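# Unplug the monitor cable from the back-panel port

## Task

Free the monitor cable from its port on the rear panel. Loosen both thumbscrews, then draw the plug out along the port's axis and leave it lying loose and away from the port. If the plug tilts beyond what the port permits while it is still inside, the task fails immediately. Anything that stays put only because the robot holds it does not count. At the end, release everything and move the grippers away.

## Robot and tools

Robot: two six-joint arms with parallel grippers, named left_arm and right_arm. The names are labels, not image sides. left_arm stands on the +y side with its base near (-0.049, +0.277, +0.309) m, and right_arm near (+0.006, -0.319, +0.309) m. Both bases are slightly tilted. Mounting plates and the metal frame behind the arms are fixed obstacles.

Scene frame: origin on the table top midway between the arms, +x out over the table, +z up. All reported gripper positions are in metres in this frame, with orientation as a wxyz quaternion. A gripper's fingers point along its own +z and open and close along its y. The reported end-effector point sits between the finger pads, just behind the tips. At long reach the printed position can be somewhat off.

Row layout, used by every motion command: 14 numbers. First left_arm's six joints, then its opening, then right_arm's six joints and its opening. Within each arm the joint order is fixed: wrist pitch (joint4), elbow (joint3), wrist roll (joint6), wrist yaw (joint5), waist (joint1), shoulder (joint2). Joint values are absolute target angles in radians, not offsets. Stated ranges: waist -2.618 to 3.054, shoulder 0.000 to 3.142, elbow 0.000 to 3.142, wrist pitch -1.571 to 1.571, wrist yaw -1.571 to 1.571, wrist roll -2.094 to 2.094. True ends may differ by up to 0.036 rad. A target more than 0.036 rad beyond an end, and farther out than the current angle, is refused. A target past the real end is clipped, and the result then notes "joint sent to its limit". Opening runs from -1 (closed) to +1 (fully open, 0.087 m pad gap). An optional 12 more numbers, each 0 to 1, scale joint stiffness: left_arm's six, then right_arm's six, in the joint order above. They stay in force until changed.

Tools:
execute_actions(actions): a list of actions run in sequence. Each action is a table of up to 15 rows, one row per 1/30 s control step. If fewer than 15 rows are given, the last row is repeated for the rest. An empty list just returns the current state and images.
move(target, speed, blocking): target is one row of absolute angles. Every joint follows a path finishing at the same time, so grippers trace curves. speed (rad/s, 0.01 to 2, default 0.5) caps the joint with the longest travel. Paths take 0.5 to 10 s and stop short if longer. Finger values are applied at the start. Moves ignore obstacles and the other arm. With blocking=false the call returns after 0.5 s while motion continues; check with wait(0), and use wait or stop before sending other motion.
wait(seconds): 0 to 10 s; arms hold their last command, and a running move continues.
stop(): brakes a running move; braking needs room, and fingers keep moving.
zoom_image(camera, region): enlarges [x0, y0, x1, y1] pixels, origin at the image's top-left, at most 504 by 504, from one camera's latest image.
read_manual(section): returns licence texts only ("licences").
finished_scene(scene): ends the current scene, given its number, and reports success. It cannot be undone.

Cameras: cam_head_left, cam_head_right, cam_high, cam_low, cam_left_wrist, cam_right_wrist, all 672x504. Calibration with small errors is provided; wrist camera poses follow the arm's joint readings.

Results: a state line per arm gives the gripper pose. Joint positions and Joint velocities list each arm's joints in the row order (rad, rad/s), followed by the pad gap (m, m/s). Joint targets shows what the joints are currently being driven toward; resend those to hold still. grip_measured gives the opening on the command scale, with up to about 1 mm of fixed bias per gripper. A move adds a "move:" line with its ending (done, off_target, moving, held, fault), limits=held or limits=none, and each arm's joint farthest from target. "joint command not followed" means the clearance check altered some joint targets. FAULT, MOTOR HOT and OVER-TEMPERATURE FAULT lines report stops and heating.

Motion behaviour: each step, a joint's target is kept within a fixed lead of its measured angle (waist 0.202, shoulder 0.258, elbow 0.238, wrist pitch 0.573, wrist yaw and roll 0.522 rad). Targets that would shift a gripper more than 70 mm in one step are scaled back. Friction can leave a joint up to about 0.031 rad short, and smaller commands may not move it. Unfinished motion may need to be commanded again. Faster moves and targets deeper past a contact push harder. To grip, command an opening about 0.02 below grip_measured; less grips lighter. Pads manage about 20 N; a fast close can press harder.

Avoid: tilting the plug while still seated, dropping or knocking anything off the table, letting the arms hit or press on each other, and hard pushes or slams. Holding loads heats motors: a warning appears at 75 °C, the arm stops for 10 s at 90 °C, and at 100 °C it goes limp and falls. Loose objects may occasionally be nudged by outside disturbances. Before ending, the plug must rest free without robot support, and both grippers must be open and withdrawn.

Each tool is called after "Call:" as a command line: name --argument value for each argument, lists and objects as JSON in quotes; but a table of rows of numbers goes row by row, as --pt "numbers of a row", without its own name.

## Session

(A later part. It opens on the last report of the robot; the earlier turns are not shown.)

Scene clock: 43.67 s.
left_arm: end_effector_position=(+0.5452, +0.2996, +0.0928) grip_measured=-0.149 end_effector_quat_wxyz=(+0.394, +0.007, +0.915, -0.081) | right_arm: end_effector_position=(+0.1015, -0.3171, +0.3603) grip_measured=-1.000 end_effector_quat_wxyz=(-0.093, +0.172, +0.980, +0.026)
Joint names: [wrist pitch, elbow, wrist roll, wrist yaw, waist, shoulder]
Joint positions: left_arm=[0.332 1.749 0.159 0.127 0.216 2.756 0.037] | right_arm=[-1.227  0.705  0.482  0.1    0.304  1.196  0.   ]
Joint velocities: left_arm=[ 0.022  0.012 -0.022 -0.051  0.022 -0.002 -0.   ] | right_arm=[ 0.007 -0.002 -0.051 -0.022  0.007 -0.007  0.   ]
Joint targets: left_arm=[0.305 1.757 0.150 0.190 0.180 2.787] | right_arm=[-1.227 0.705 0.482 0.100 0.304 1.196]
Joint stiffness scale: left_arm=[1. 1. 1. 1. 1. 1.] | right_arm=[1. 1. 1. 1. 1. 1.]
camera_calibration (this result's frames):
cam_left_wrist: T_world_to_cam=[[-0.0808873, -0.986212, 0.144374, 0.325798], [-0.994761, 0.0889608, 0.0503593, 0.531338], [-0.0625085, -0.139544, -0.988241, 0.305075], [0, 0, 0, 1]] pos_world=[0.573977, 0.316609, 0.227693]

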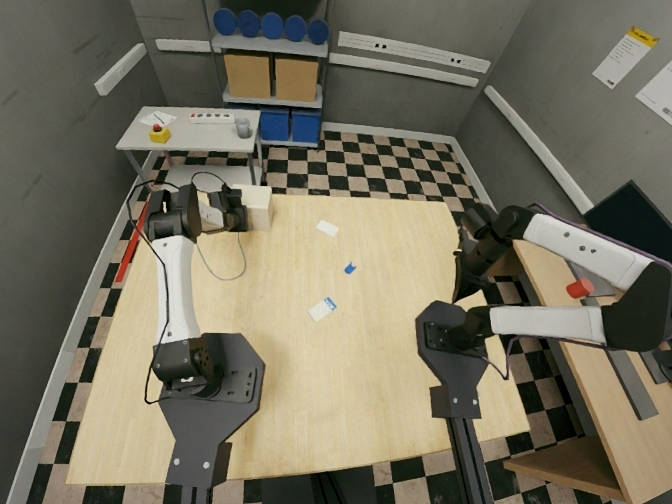

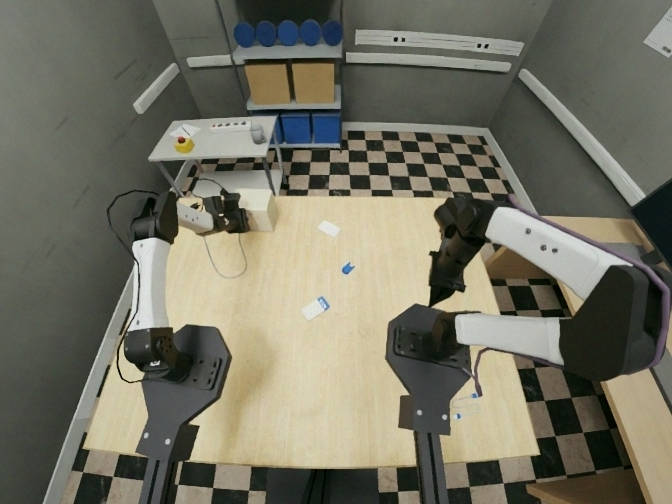

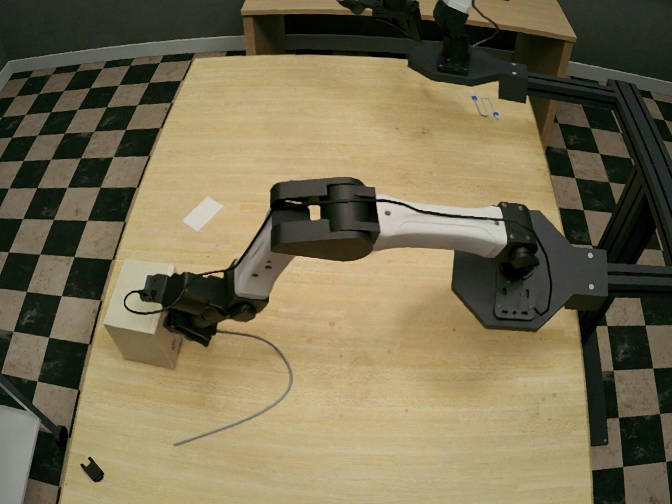

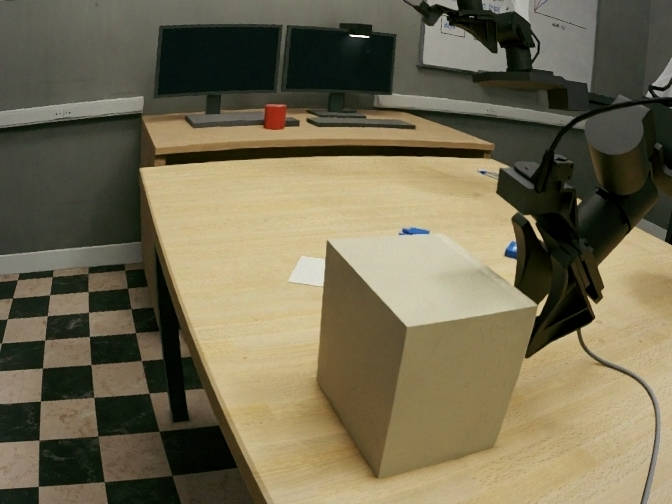

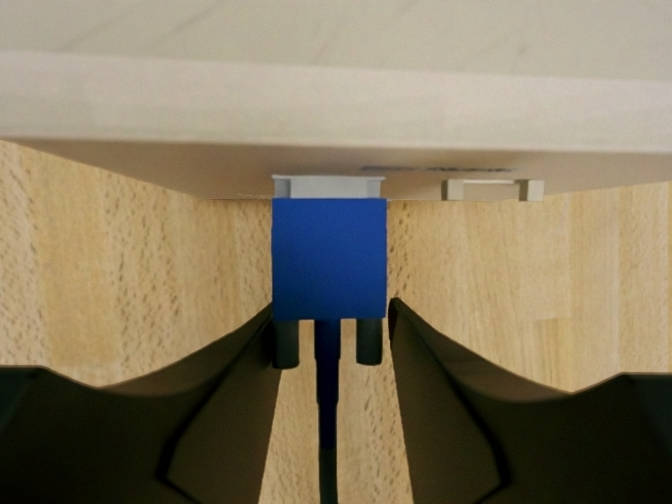

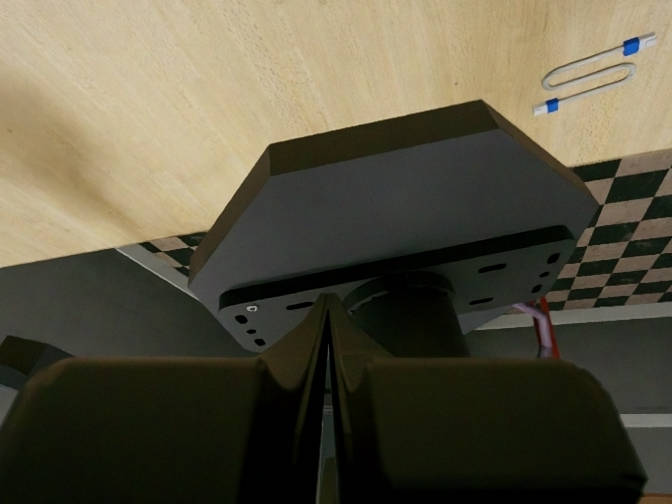

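Call:
execute_actions --actions '[[[0.3,1.757,0.14,0.18,0.178,2.792,-0.15,-1.227,0.705,0.482,0.1,0.304,1.196,-1],[0.3,1.757,0.13,0.175,0.176,2.797,-0.15,-1.227,0.705,0.482,0.1,0.304,1.196,-1],[0.3,1.757,0.12,0.17,0.174,2.801,-0.15,-1.227,0.705,0.482,0.1,0.304,1.196,-1],[0.3,1.76,0.11,0.165,0.172,2.805,-0.15,-1.227,0.705,0.482,0.1,0.304,1.196,-1],[0.3,1.763,0.10,0.16,0.17,2.809,-0.15,-1.227,0.705,0.482,0.1,0.304,1.196,-1],[0.3,1.766,0.09,0.16,0.17,2.813,-0.15,-1.227,0.705,0.482,0.1,0.304,1.196,-1],[0.3,1.769,0.09,0.16,0.17,2.816,-0.15,-1.227,0.705,0.482,0.1,0.304,1.196,-1],[0.3,1.772,0.09,0.16,0.17,2.82,-0.15,-1.227,0.705,0.482,0.1,0.304,1.196,-1],[0.3,1.775,0.09,0.16,0.17,2.824,-0.15,-1.227,0.705,0.482,0.1,0.304,1.196,-1],[0.3,1.778,0.09,0.16,0.17,2.827,-0.15,-1.227,0.705,0.482,0.1,0.304,1.196,-1],[0.3,1.781,0.09,0.16,0.17,2.831,-0.15,-1.227,0.705,0.482,0.1,0.304,1.196,-1],[0.3,1.784,0.09,0.16,0.17,2.835,-0.15,-1.227,0.705,0.482,0.1,0.304,1.196,-1],[0.3,1.787,0.09,0.16,0.17,2.838,-0.15,-1.227,0.705,0.482,0.1,0.304,1.196,-1],[0.3,1.79,0.09,0.16,0.17,2.842,-0.15,-1.227,0.705,0.482,0.1,0.304,1.196,-1],[0.3,1.793,0.09,0.16,0.17,2.846,-0.15,-1.227,0.705,0.482,0.1,0.304,1.196,-1]], [[0.3,1.793,0.09,0.16,0.17,2.846,-0.15,-1.227,0.705,0.482,0.1,0.304,1.196,-1]]]'

Call:
zoom_image --camera "cam_left_wrist" --region '[220, 120, 440, 400]'

Scene clock: 45.77 s.
left_arm: end_effector_position=(+0.5452, +0.2952, +0.0763) grip_measured=-0.149 end_effector_quat_wxyz=(+0.389, -0.019, +0.917, -0.082) | right_arm: end_effector_position=(+0.1015, -0.3171, +0.3603) grip_measured=-1.000 end_effector_quat_wxyz=(-0.093, +0.172, +0.980, +0.026)
Joint names: [wrist pitch, elbow, wrist roll, wrist yaw, waist, shoulder]
Joint positions: left_arm=[0.341 1.789 0.107 0.104 0.211 2.811 0.037] | right_arm=[-1.227  0.705  0.482  0.1    0.304  1.196  0.   ]
Joint velocities: left_arm=[ 0.007 -0.002 -0.037  0.007 -0.007 -0.017  0.   ] | right_arm=[-0.037 -0.012  0.037 -0.051 -0.007  0.017  0.   ]
Joint targets: left_arm=[0.300 1.793 0.090 0.160 0.170 2.846] | right_arm=[-1.227 0.705 0.482 0.100 0.304 1.196]
Joint stiffness scale: left_arm=[1. 1. 1. 1. 1. 1.] | right_arm=[1. 1. 1. 1. 1. 1.]
camera_calibration (this result's frames):
cam_left_wrist: T_world_to_cam=[[-0.0332827, -0.985324, 0.167417, 0.295889], [-0.996933, 0.0446011, 0.064306, 0.545862], [-0.0708293, -0.164763, -0.983787, 0.299808], [0, 0, 0, 1]] pos_world=[0.575271, 0.316598, 0.210308]

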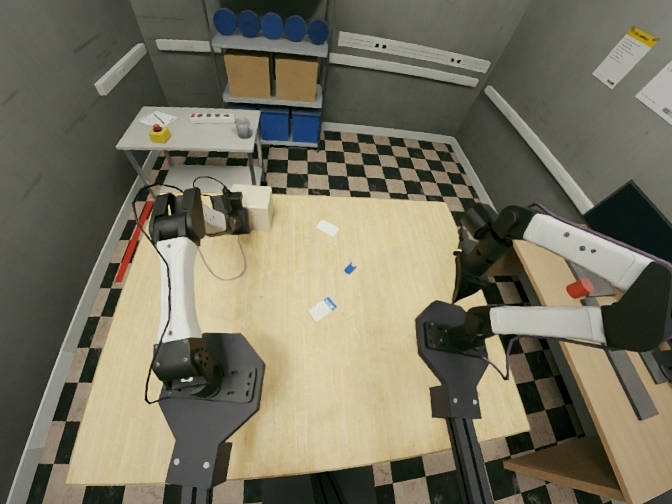

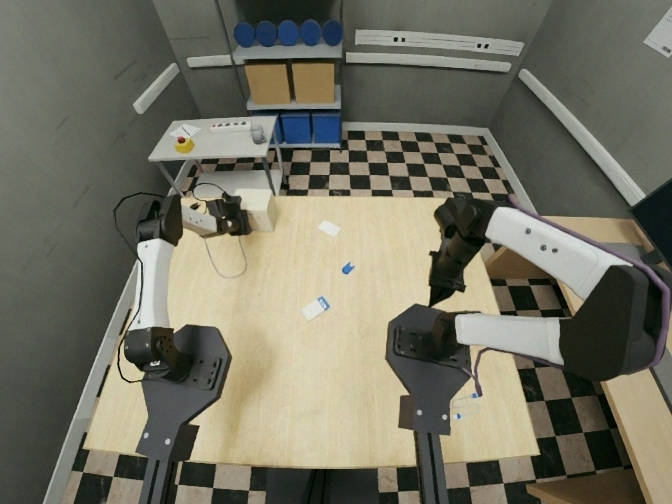

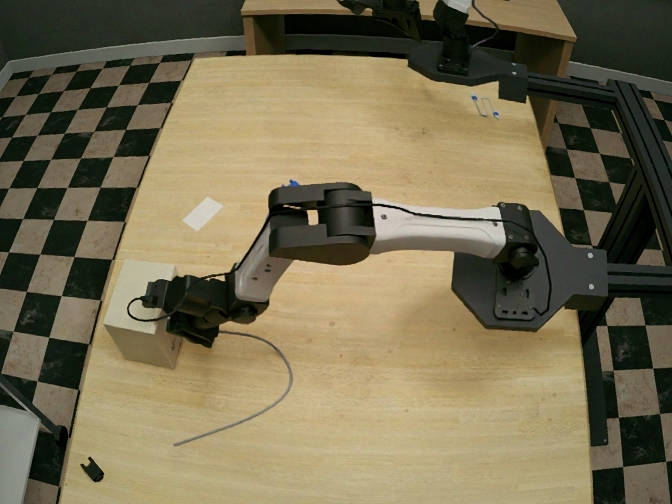

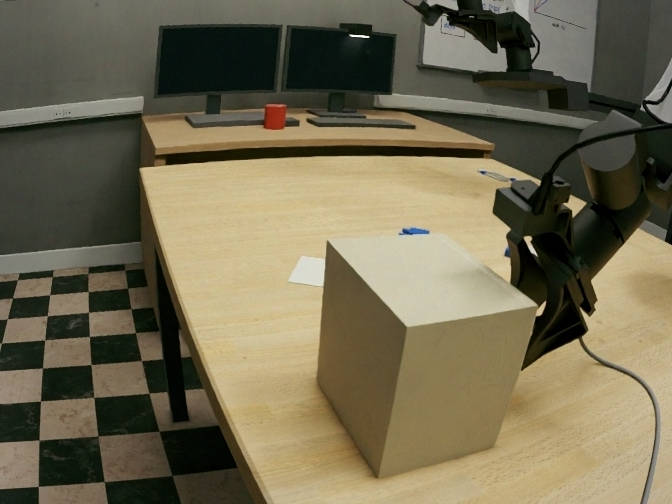

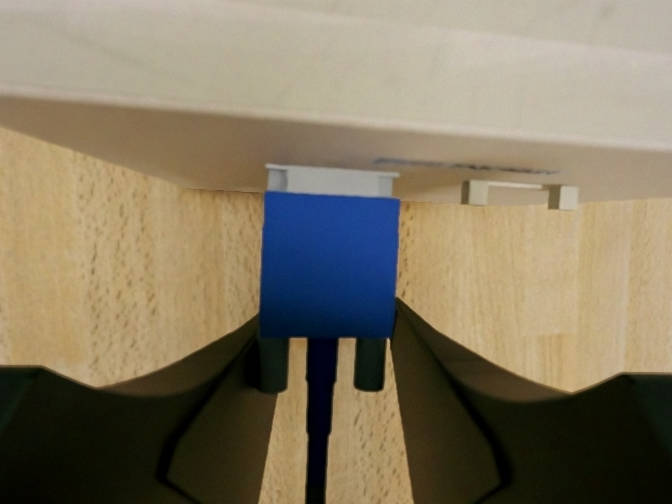

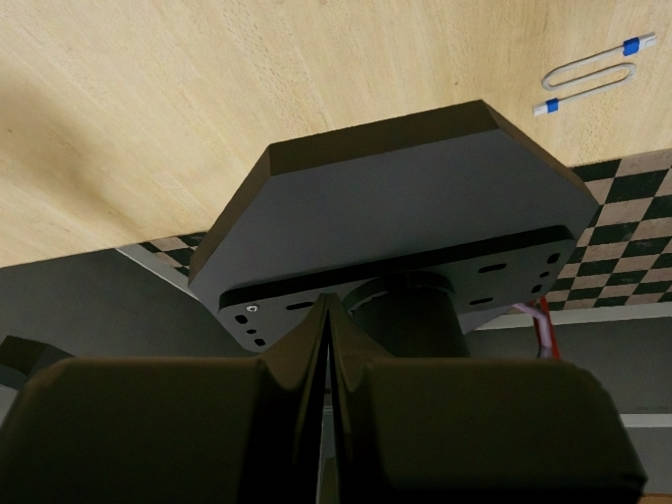

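Region (220, 120, 440, 400) of cam_left_wrist's 672x504 image, scaled by 1.800, with more detail than that image has; it fills the left 396 columns of this view, and the rest is white.

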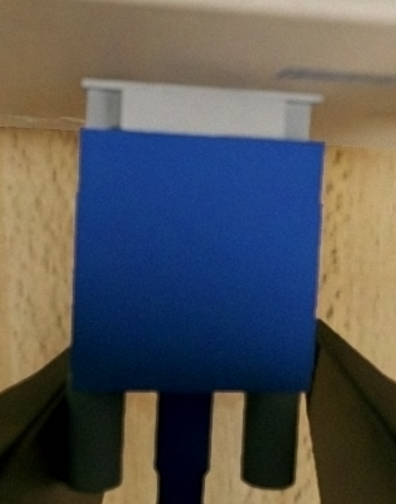

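Call:
move --target '[0.30,1.789,0.21,0.17,0.245,2.811,-0.1,-1.227,0.705,0.482,0.1,0.304,1.196,-1]' --speed 0.12

Call:
move --target '[0.32,1.789,0.21,0.11,0.31,2.805,-0.1,-1.227,0.705,0.482,0.1,0.304,1.196,-1]' --speed 0.08

Scene clock: 48.37 s.
left_arm: end_effector_position=(+0.5400, +0.3037, +0.0723) grip_measured=-0.100 end_effector_quat_wxyz=(+0.385, +0.025, +0.918, -0.085) | right_arm: end_effector_position=(+0.1015, -0.3171, +0.3603) grip_measured=-1.000 end_effector_quat_wxyz=(-0.093, +0.172, +0.980, +0.026)
Joint names: [wrist pitch, elbow, wrist roll, wrist yaw, waist, shoulder]
Joint positions: left_arm=[0.319 1.789 0.204 0.159 0.236 2.811 0.039] | right_arm=[-1.227  0.705  0.482  0.1    0.304  1.196  0.   ]
Joint velocities: left_arm=[-0.037 -0.002  0.037  0.081  0.002 -0.002  0.   ] | right_arm=[ 0.051 -0.002  0.081  0.051 -0.007  0.007  0.   ]
Joint targets: left_arm=[0.300 1.789 0.210 0.170 0.245 2.811] | right_arm=[-1.227 0.705 0.482 0.100 0.304 1.196]
Joint stiffness scale: left_arm=[1. 1. 1. 1. 1. 1.] | right_arm=[1. 1. 1. 1. 1. 1.]
move: done; limits=none; left_arm: farthest joint: the wrist pitch, 0.019 radians from its target (0.041 radians at the start); right_arm: farthest joint: the waist, 0.000 radians from its target (0.000 radians at the start)
camera_calibration (this result's frames):
cam_left_wrist: T_world_to_cam=[[-0.115786, -0.983584, 0.138406, 0.350902], [-0.989812, 0.12588, 0.0665249, 0.511784], [-0.0828554, -0.129293, -0.988139, 0.292847], [0, 0, 0, 1]] pos_world=[0.571463, 0.318581, 0.20676]

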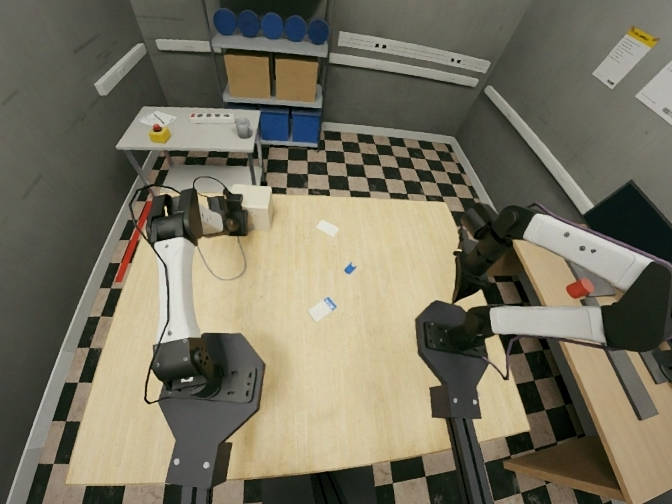

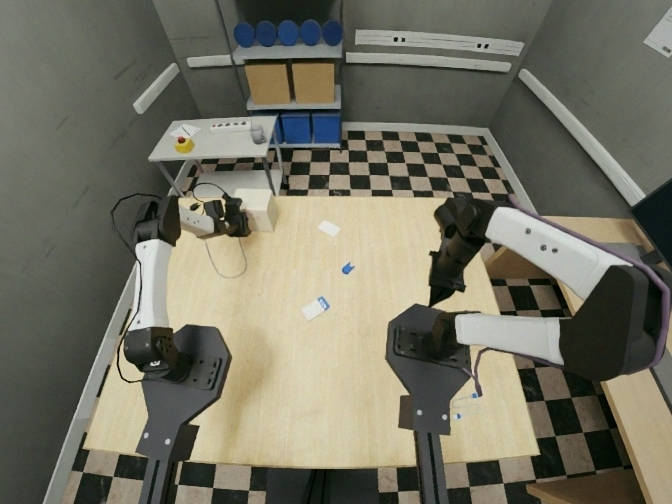

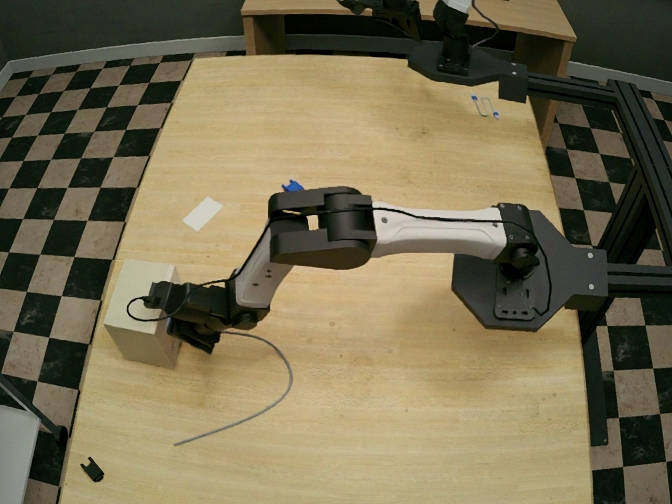

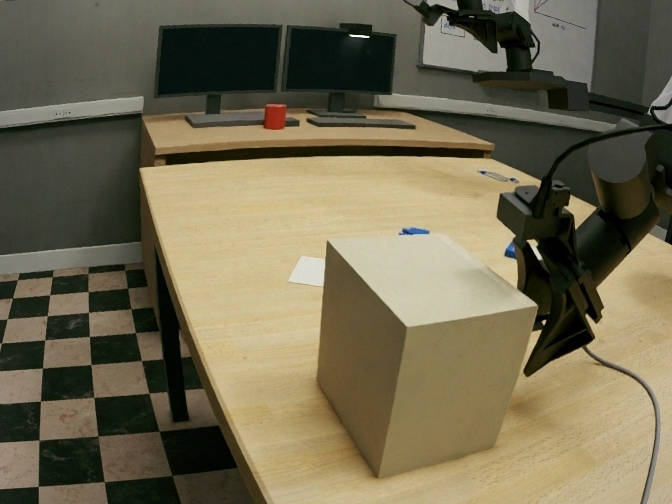

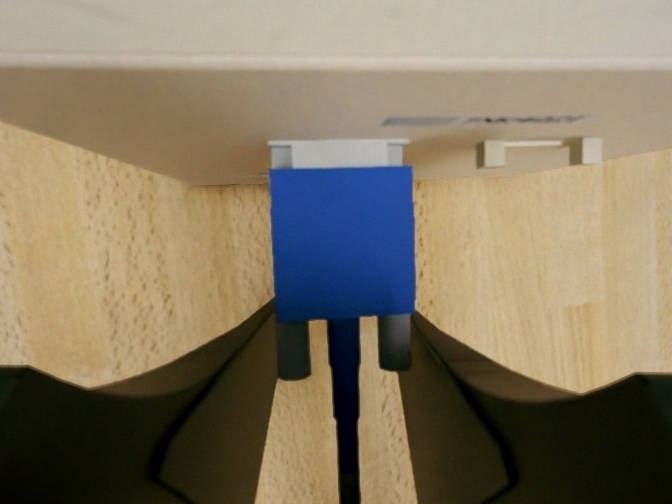

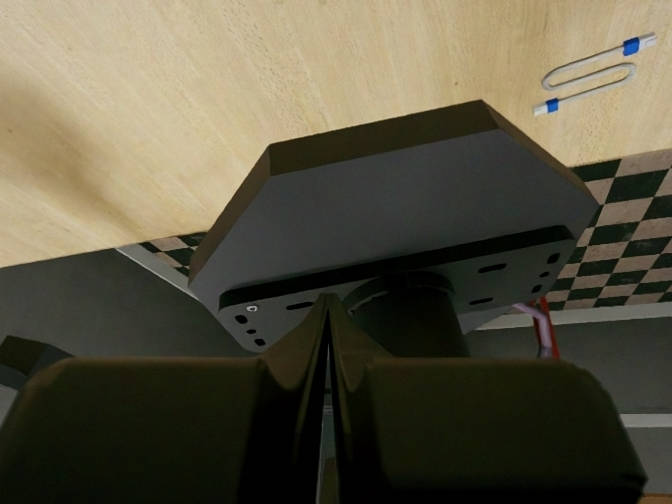

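Scene clock: 49.63 s.
left_arm: end_effector_position=(+0.5392, +0.3083, +0.0719) grip_measured=-0.100 end_effector_quat_wxyz=(+0.387, +0.024, +0.917, -0.094) | right_arm: end_effector_position=(+0.1015, -0.3171, +0.3603) grip_measured=-1.000 end_effector_quat_wxyz=(-0.093, +0.172, +0.980, +0.026)
Joint names: [wrist pitch, elbow, wrist roll, wrist yaw, waist, shoulder]
Joint positions: left_arm=[0.319 1.789 0.204 0.188 0.251 2.811 0.039] | right_arm=[-1.227  0.705  0.482  0.1    0.304  1.196  0.   ]
Joint velocities: left_arm=[-0.037 -0.002  0.022  0.037  0.002 -0.002  0.   ] | right_arm=[-0.007 -0.012  0.037  0.007 -0.002 -0.002  0.   ]
Joint targets: left_arm=[0.320 1.789 0.210 0.110 0.310 2.805] | right_arm=[-1.227 0.705 0.482 0.100 0.304 1.196]
Joint stiffness scale: left_arm=[1. 1. 1. 1. 1. 1.] | right_arm=[1. 1. 1. 1. 1. 1.]
move: off_target (left_arm); limits=none; left_arm: farthest joint: the wrist yaw, 0.078 radians from its target (0.049 radians at the start); right_arm: farthest joint: the waist, 0.000 radians from its target (0.000 radians at the start)
camera_calibration (this result's frames):
cam_left_wrist: T_world_to_cam=[[-0.119815, -0.980435, 0.156175, 0.355294], [-0.989574, 0.130602, 0.0607089, 0.509278], [-0.079918, -0.147273, -0.985862, 0.296823], [0, 0, 0, 1]] pos_world=[0.57026, 0.325545, 0.206221]

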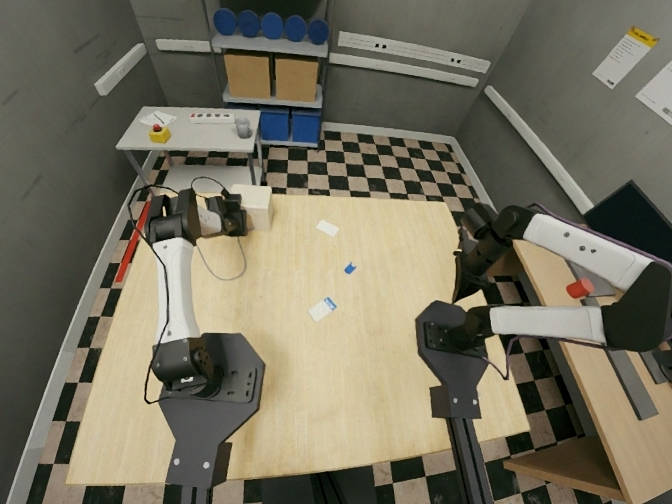

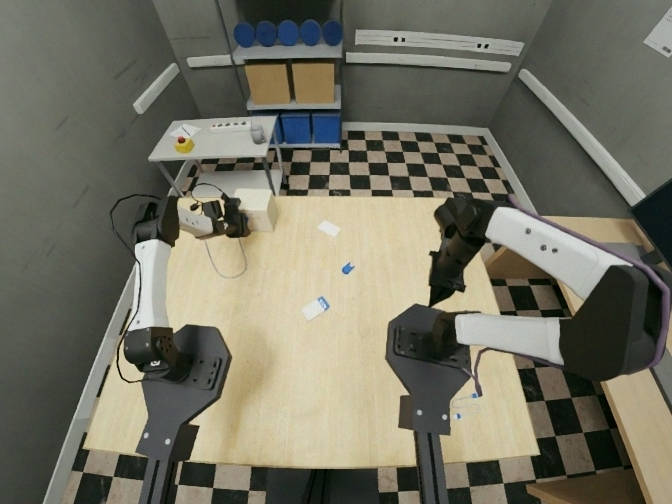

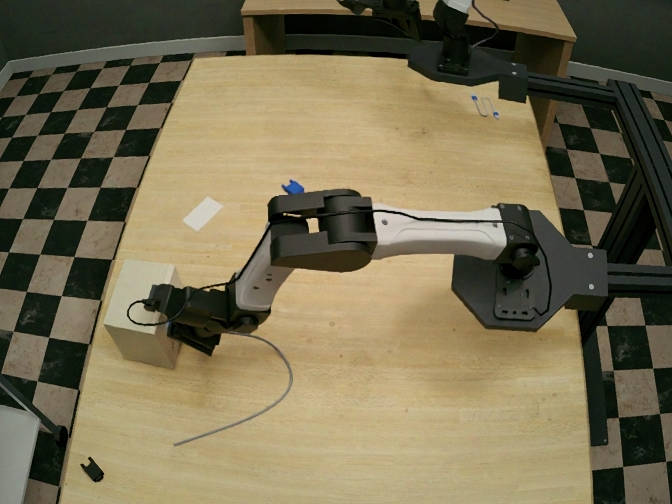

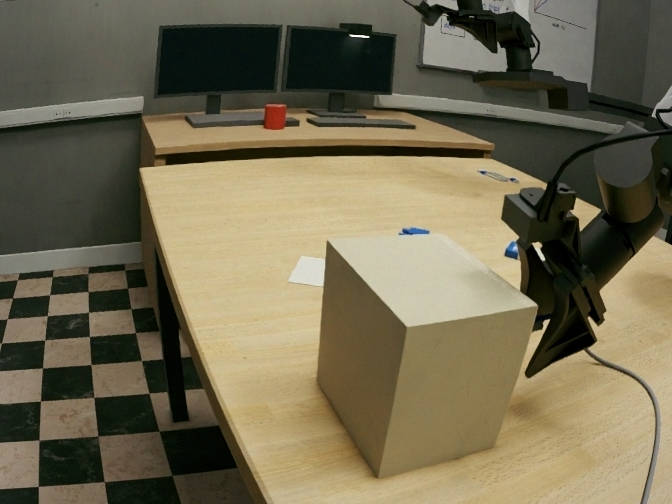

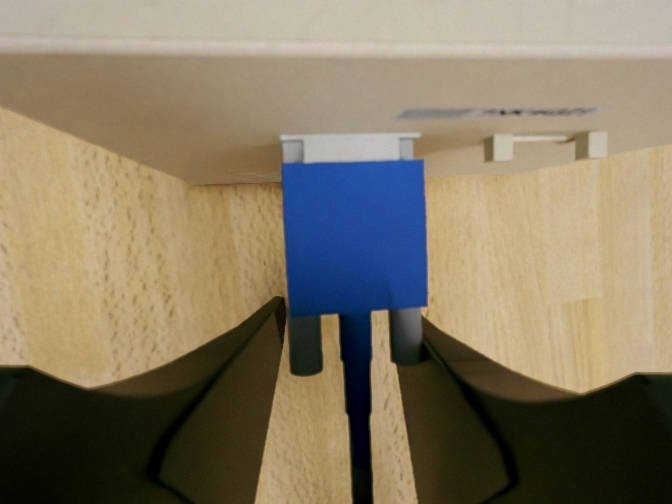

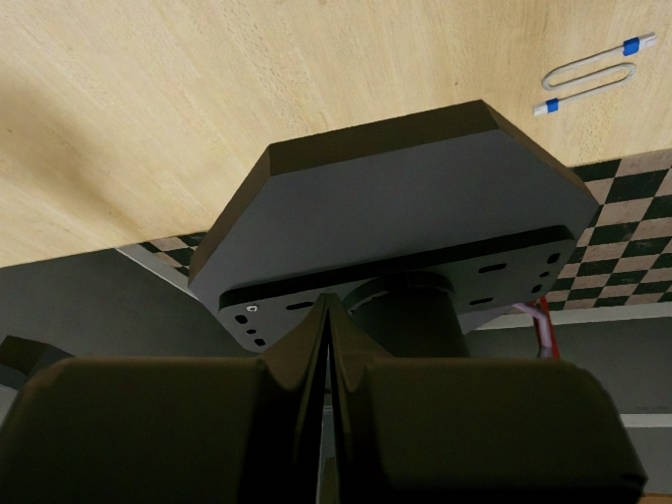

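Call:
execute_actions --actions '[[[0.33,1.787,0.21,0.11,0.31,2.797,-0.1,-1.227,0.705,0.482,0.1,0.304,1.196,-1],[0.34,1.785,0.21,0.11,0.31,2.79,-0.1,-1.227,0.705,0.482,0.1,0.304,1.196,-1],[0.35,1.782,0.21,0.11,0.31,2.784,-0.1,-1.227,0.705,0.482,0.1,0.304,1.196,-1],[0.35,1.779,0.21,0.11,0.31,2.78,-0.1,-1.227,0.705,0.482,0.1,0.304,1.196,-1],[0.35,1.776,0.21,0.11,0.31,2.776,-0.1,-1.227,0.705,0.482,0.1,0.304,1.196,-1],[0.35,1.773,0.21,0.11,0.31,2.772,-0.1,-1.227,0.705,0.482,0.1,0.304,1.196,-1],[0.35,1.77,0.21,0.11,0.31,2.768,-0.1,-1.227,0.705,0.482,0.1,0.304,1.196,-1],[0.35,1.767,0.21,0.11,0.31,2.764,-0.1,-1.227,0.705,0.482,0.1,0.304,1.196,-1],[0.35,1.764,0.21,0.11,0.31,2.76,-0.1,-1.227,0.705,0.482,0.1,0.304,1.196,-1],[0.35,1.76,0.21,0.11,0.31,2.756,-0.1,-1.227,0.705,0.482,0.1,0.304,1.196,-1],[0.35,1.757,0.21,0.11,0.31,2.752,-0.1,-1.227,0.705,0.482,0.1,0.304,1.196,-1],[0.35,1.754,0.21,0.11,0.31,2.748,-0.1,-1.227,0.705,0.482,0.1,0.304,1.196,-1],[0.35,1.751,0.21,0.11,0.31,2.744,-0.1,-1.227,0.705,0.482,0.1,0.304,1.196,-1],[0.35,1.747,0.21,0.11,0.31,2.74,-0.1,-1.227,0.705,0.482,0.1,0.304,1.196,-1],[0.35,1.744,0.21,0.11,0.31,2.736,-0.1,-1.227,0.705,0.482,0.1,0.304,1.196,-1]], [[0.35,1.744,0.21,0.11,0.31,2.736,-0.1,-1.227,0.705,0.482,0.1,0.304,1.196,-1]]]'

Scene clock: 51.27 s.
left_arm: end_effector_position=(+0.5360, +0.3103, +0.0827) grip_measured=-0.099 end_effector_quat_wxyz=(+0.385, +0.023, +0.918, -0.095) | right_arm: end_effector_position=(+0.1015, -0.3171, +0.3603) grip_measured=-1.000 end_effector_quat_wxyz=(-0.093, +0.172, +0.980, +0.026)
Joint names: [wrist pitch, elbow, wrist roll, wrist yaw, waist, shoulder]
Joint positions: left_arm=[0.311 1.75  0.204 0.191 0.253 2.768 0.039] | right_arm=[-1.227  0.705  0.482  0.1    0.304  1.196  0.   ]
Joint velocities: left_arm=[ 0.007  0.002  0.007  0.037 -0.002 -0.002  0.001] | right_arm=[-0.037 -0.017 -0.007  0.037 -0.027 -0.002  0.   ]
Joint targets: left_arm=[0.350 1.744 0.210 0.110 0.310 2.736] | right_arm=[-1.227 0.705 0.482 0.100 0.304 1.196]
Joint stiffness scale: left_arm=[1. 1. 1. 1. 1. 1.] | right_arm=[1. 1. 1. 1. 1. 1.]
camera_calibration (this result's frames):
cam_left_wrist: T_world_to_cam=[[-0.120059, -0.979915, 0.159224, 0.354851], [-0.98923, 0.131608, 0.064053, 0.504519], [-0.0837216, -0.149819, -0.985162, 0.310224], [0, 0, 0, 1]] pos_world=[0.567661, 0.327803, 0.216804]

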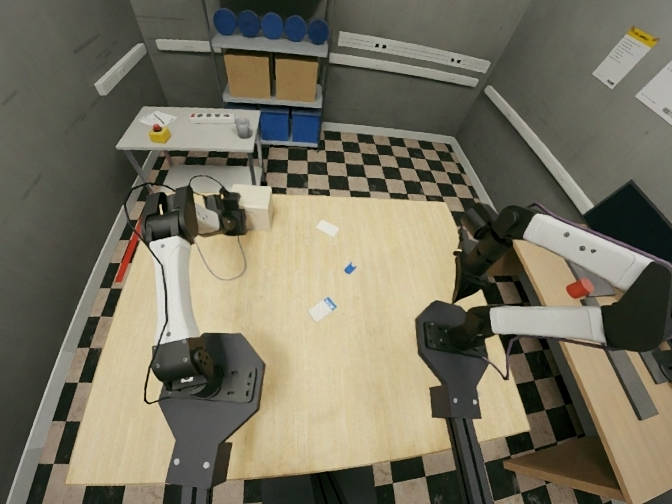

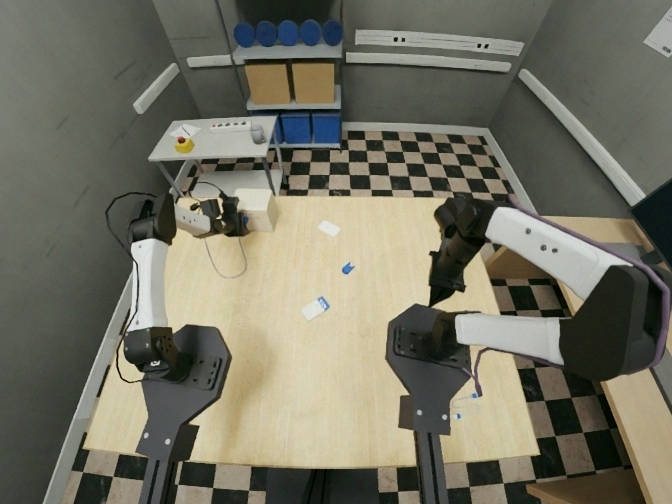

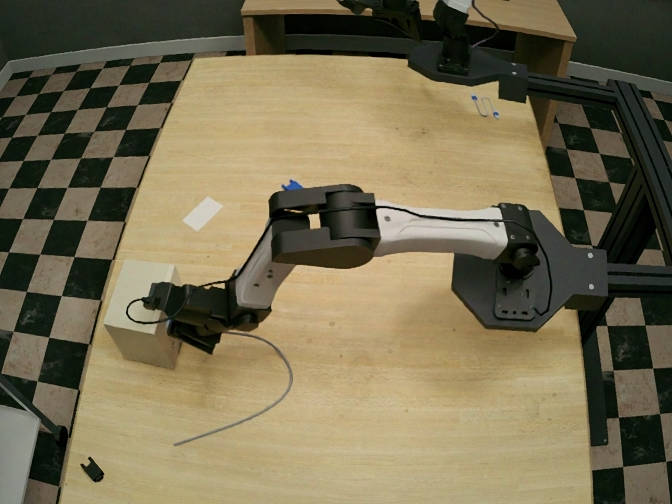

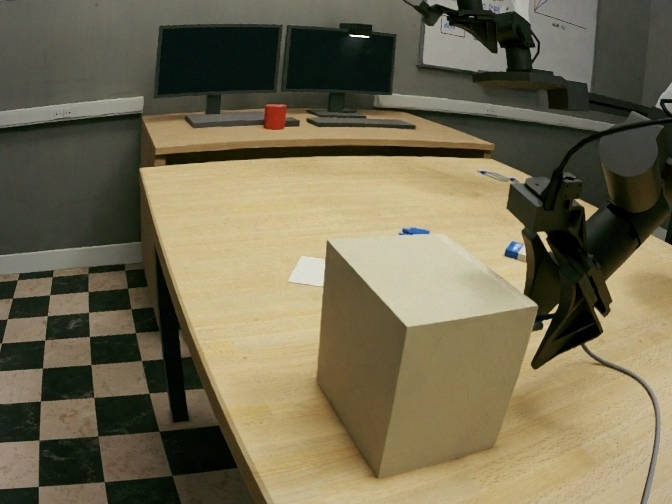

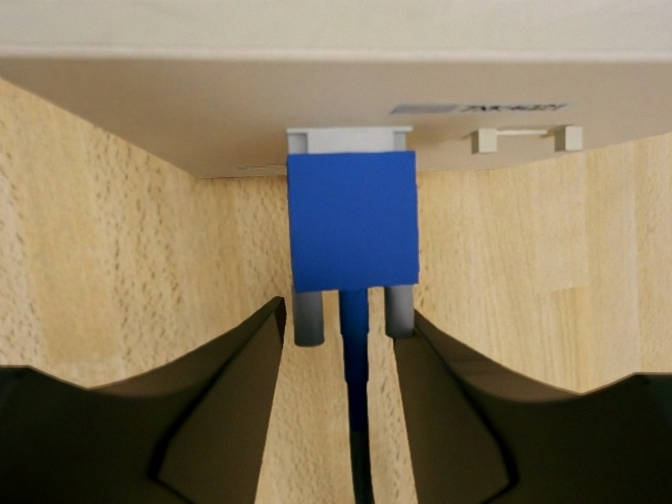

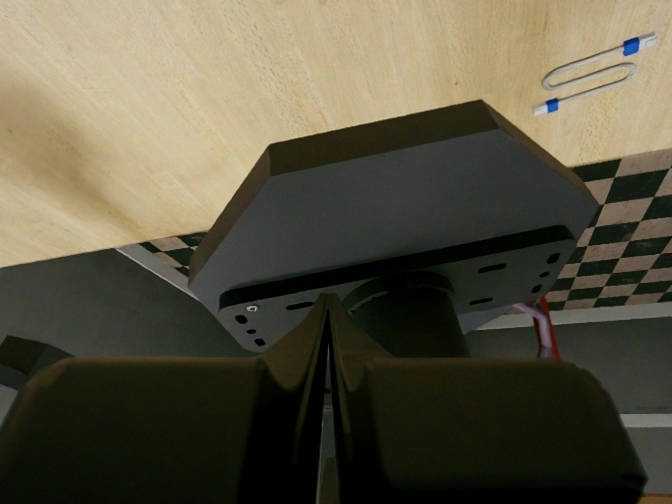

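Call:
execute_actions --actions '[[[0.365,1.75,0.21,0.11,0.31,2.732,-0.1,-1.227,0.705,0.482,0.1,0.304,1.196,-1],[0.38,1.75,0.21,0.11,0.31,2.728,-0.1,-1.227,0.705,0.482,0.1,0.304,1.196,-1],[0.38,1.75,0.21,0.11,0.31,2.724,-0.1,-1.227,0.705,0.482,0.1,0.304,1.196,-1],[0.38,1.747,0.21,0.11,0.31,2.72,-0.1,-1.227,0.705,0.482,0.1,0.304,1.196,-1],[0.38,1.744,0.21,0.11,0.31,2.716,-0.1,-1.227,0.705,0.482,0.1,0.304,1.196,-1],[0.38,1.741,0.21,0.11,0.31,2.712,-0.1,-1.227,0.705,0.482,0.1,0.304,1.196,-1],[0.38,1.738,0.21,0.11,0.31,2.708,-0.1,-1.227,0.705,0.482,0.1,0.304,1.196,-1],[0.38,1.735,0.21,0.11,0.31,2.704,-0.1,-1.227,0.705,0.482,0.1,0.304,1.196,-1],[0.38,1.732,0.21,0.11,0.31,2.70,-0.1,-1.227,0.705,0.482,0.1,0.304,1.196,-1],[0.38,1.729,0.21,0.11,0.31,2.696,-0.1,-1.227,0.705,0.482,0.1,0.304,1.196,-1],[0.38,1.725,0.21,0.11,0.31,2.692,-0.1,-1.227,0.705,0.482,0.1,0.304,1.196,-1],[0.38,1.722,0.21,0.11,0.31,2.688,-0.1,-1.227,0.705,0.482,0.1,0.304,1.196,-1]], [[0.38,1.722,0.21,0.11,0.31,2.688,-0.1,-1.227,0.705,0.482,0.1,0.304,1.196,-1]]]'

Scene clock: 53.17 s.
left_arm: end_effector_position=(+0.5369, +0.3117, +0.0962) grip_measured=-0.099 end_effector_quat_wxyz=(+0.390, +0.024, +0.916, -0.097) | right_arm: end_effector_position=(+0.1015, -0.3171, +0.3603) grip_measured=-1.000 end_effector_quat_wxyz=(-0.093, +0.172, +0.980, +0.026)
Joint names: [wrist pitch, elbow, wrist roll, wrist yaw, waist, shoulder]
Joint positions: left_arm=[0.308 1.72  0.203 0.196 0.253 2.727 0.039] | right_arm=[-1.227  0.705  0.482  0.1    0.304  1.196  0.   ]
Joint velocities: left_arm=[-0.066 -0.007  0.022 -0.007 -0.012 -0.007 -0.   ] | right_arm=[-0.007 -0.012  0.022 -0.066 -0.012 -0.022  0.   ]
Joint targets: left_arm=[0.380 1.722 0.210 0.110 0.310 2.688] | right_arm=[-1.227 0.705 0.482 0.100 0.304 1.196]
Joint stiffness scale: left_arm=[1. 1. 1. 1. 1. 1.] | right_arm=[1. 1. 1. 1. 1. 1.]
camera_calibration (this result's frames):
cam_left_wrist: T_world_to_cam=[[-0.122927, -0.979223, 0.161281, 0.355297], [-0.989585, 0.133212, 0.0545529, 0.504925], [-0.0749041, -0.152895, -0.9854, 0.320132], [0, 0, 0, 1]] pos_world=[0.567321, 0.329599, 0.23061]

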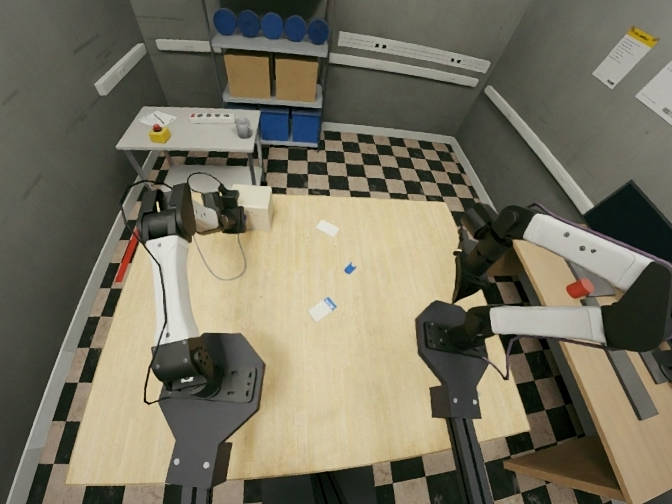

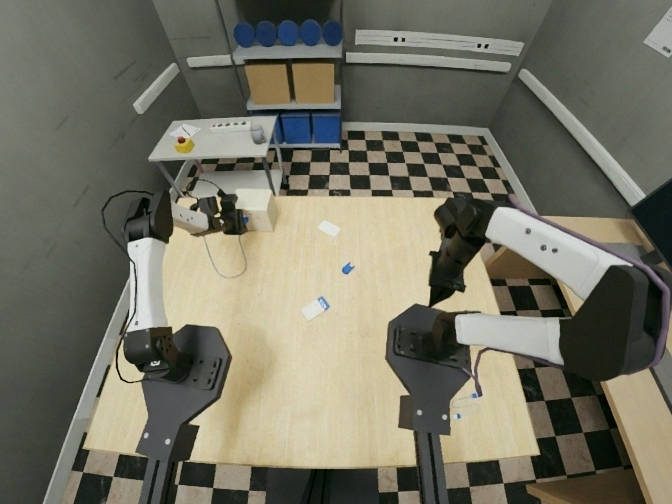

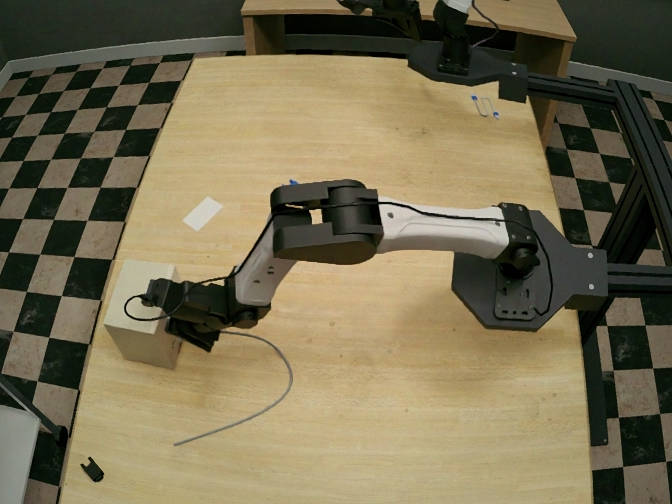

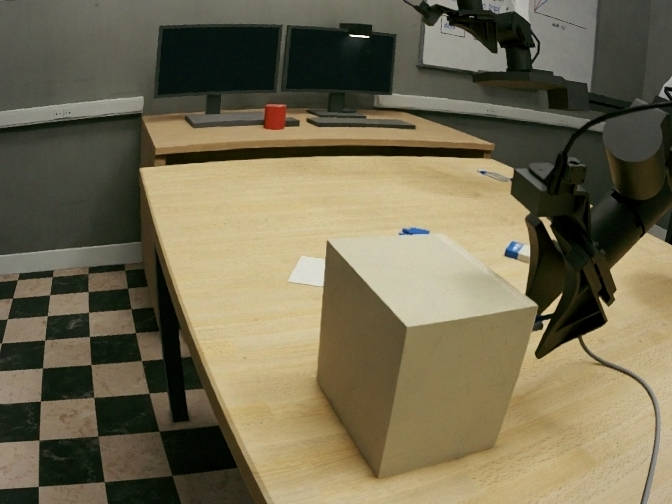

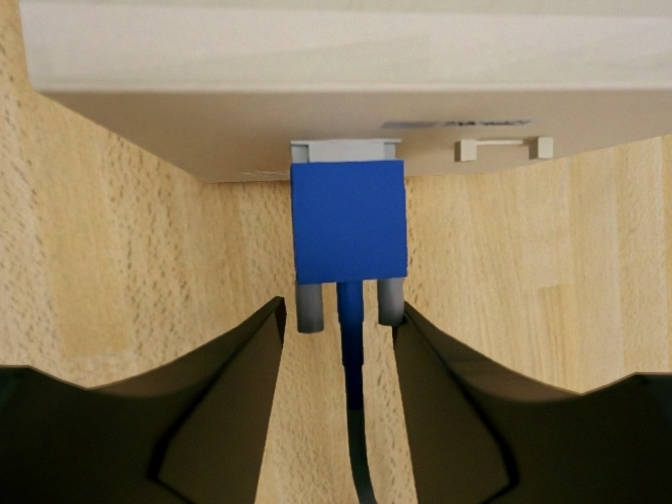

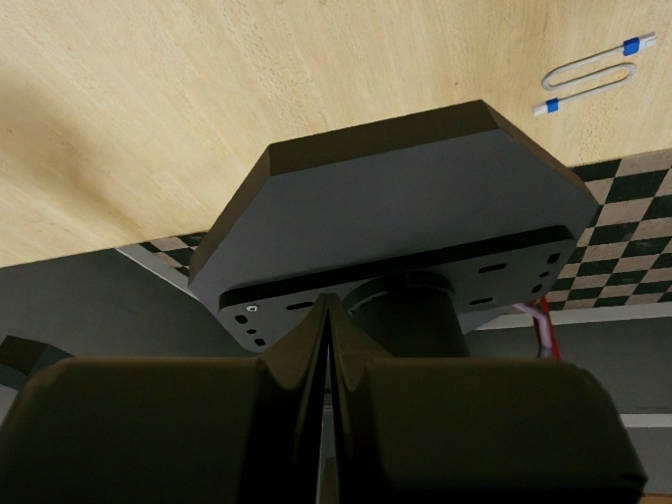

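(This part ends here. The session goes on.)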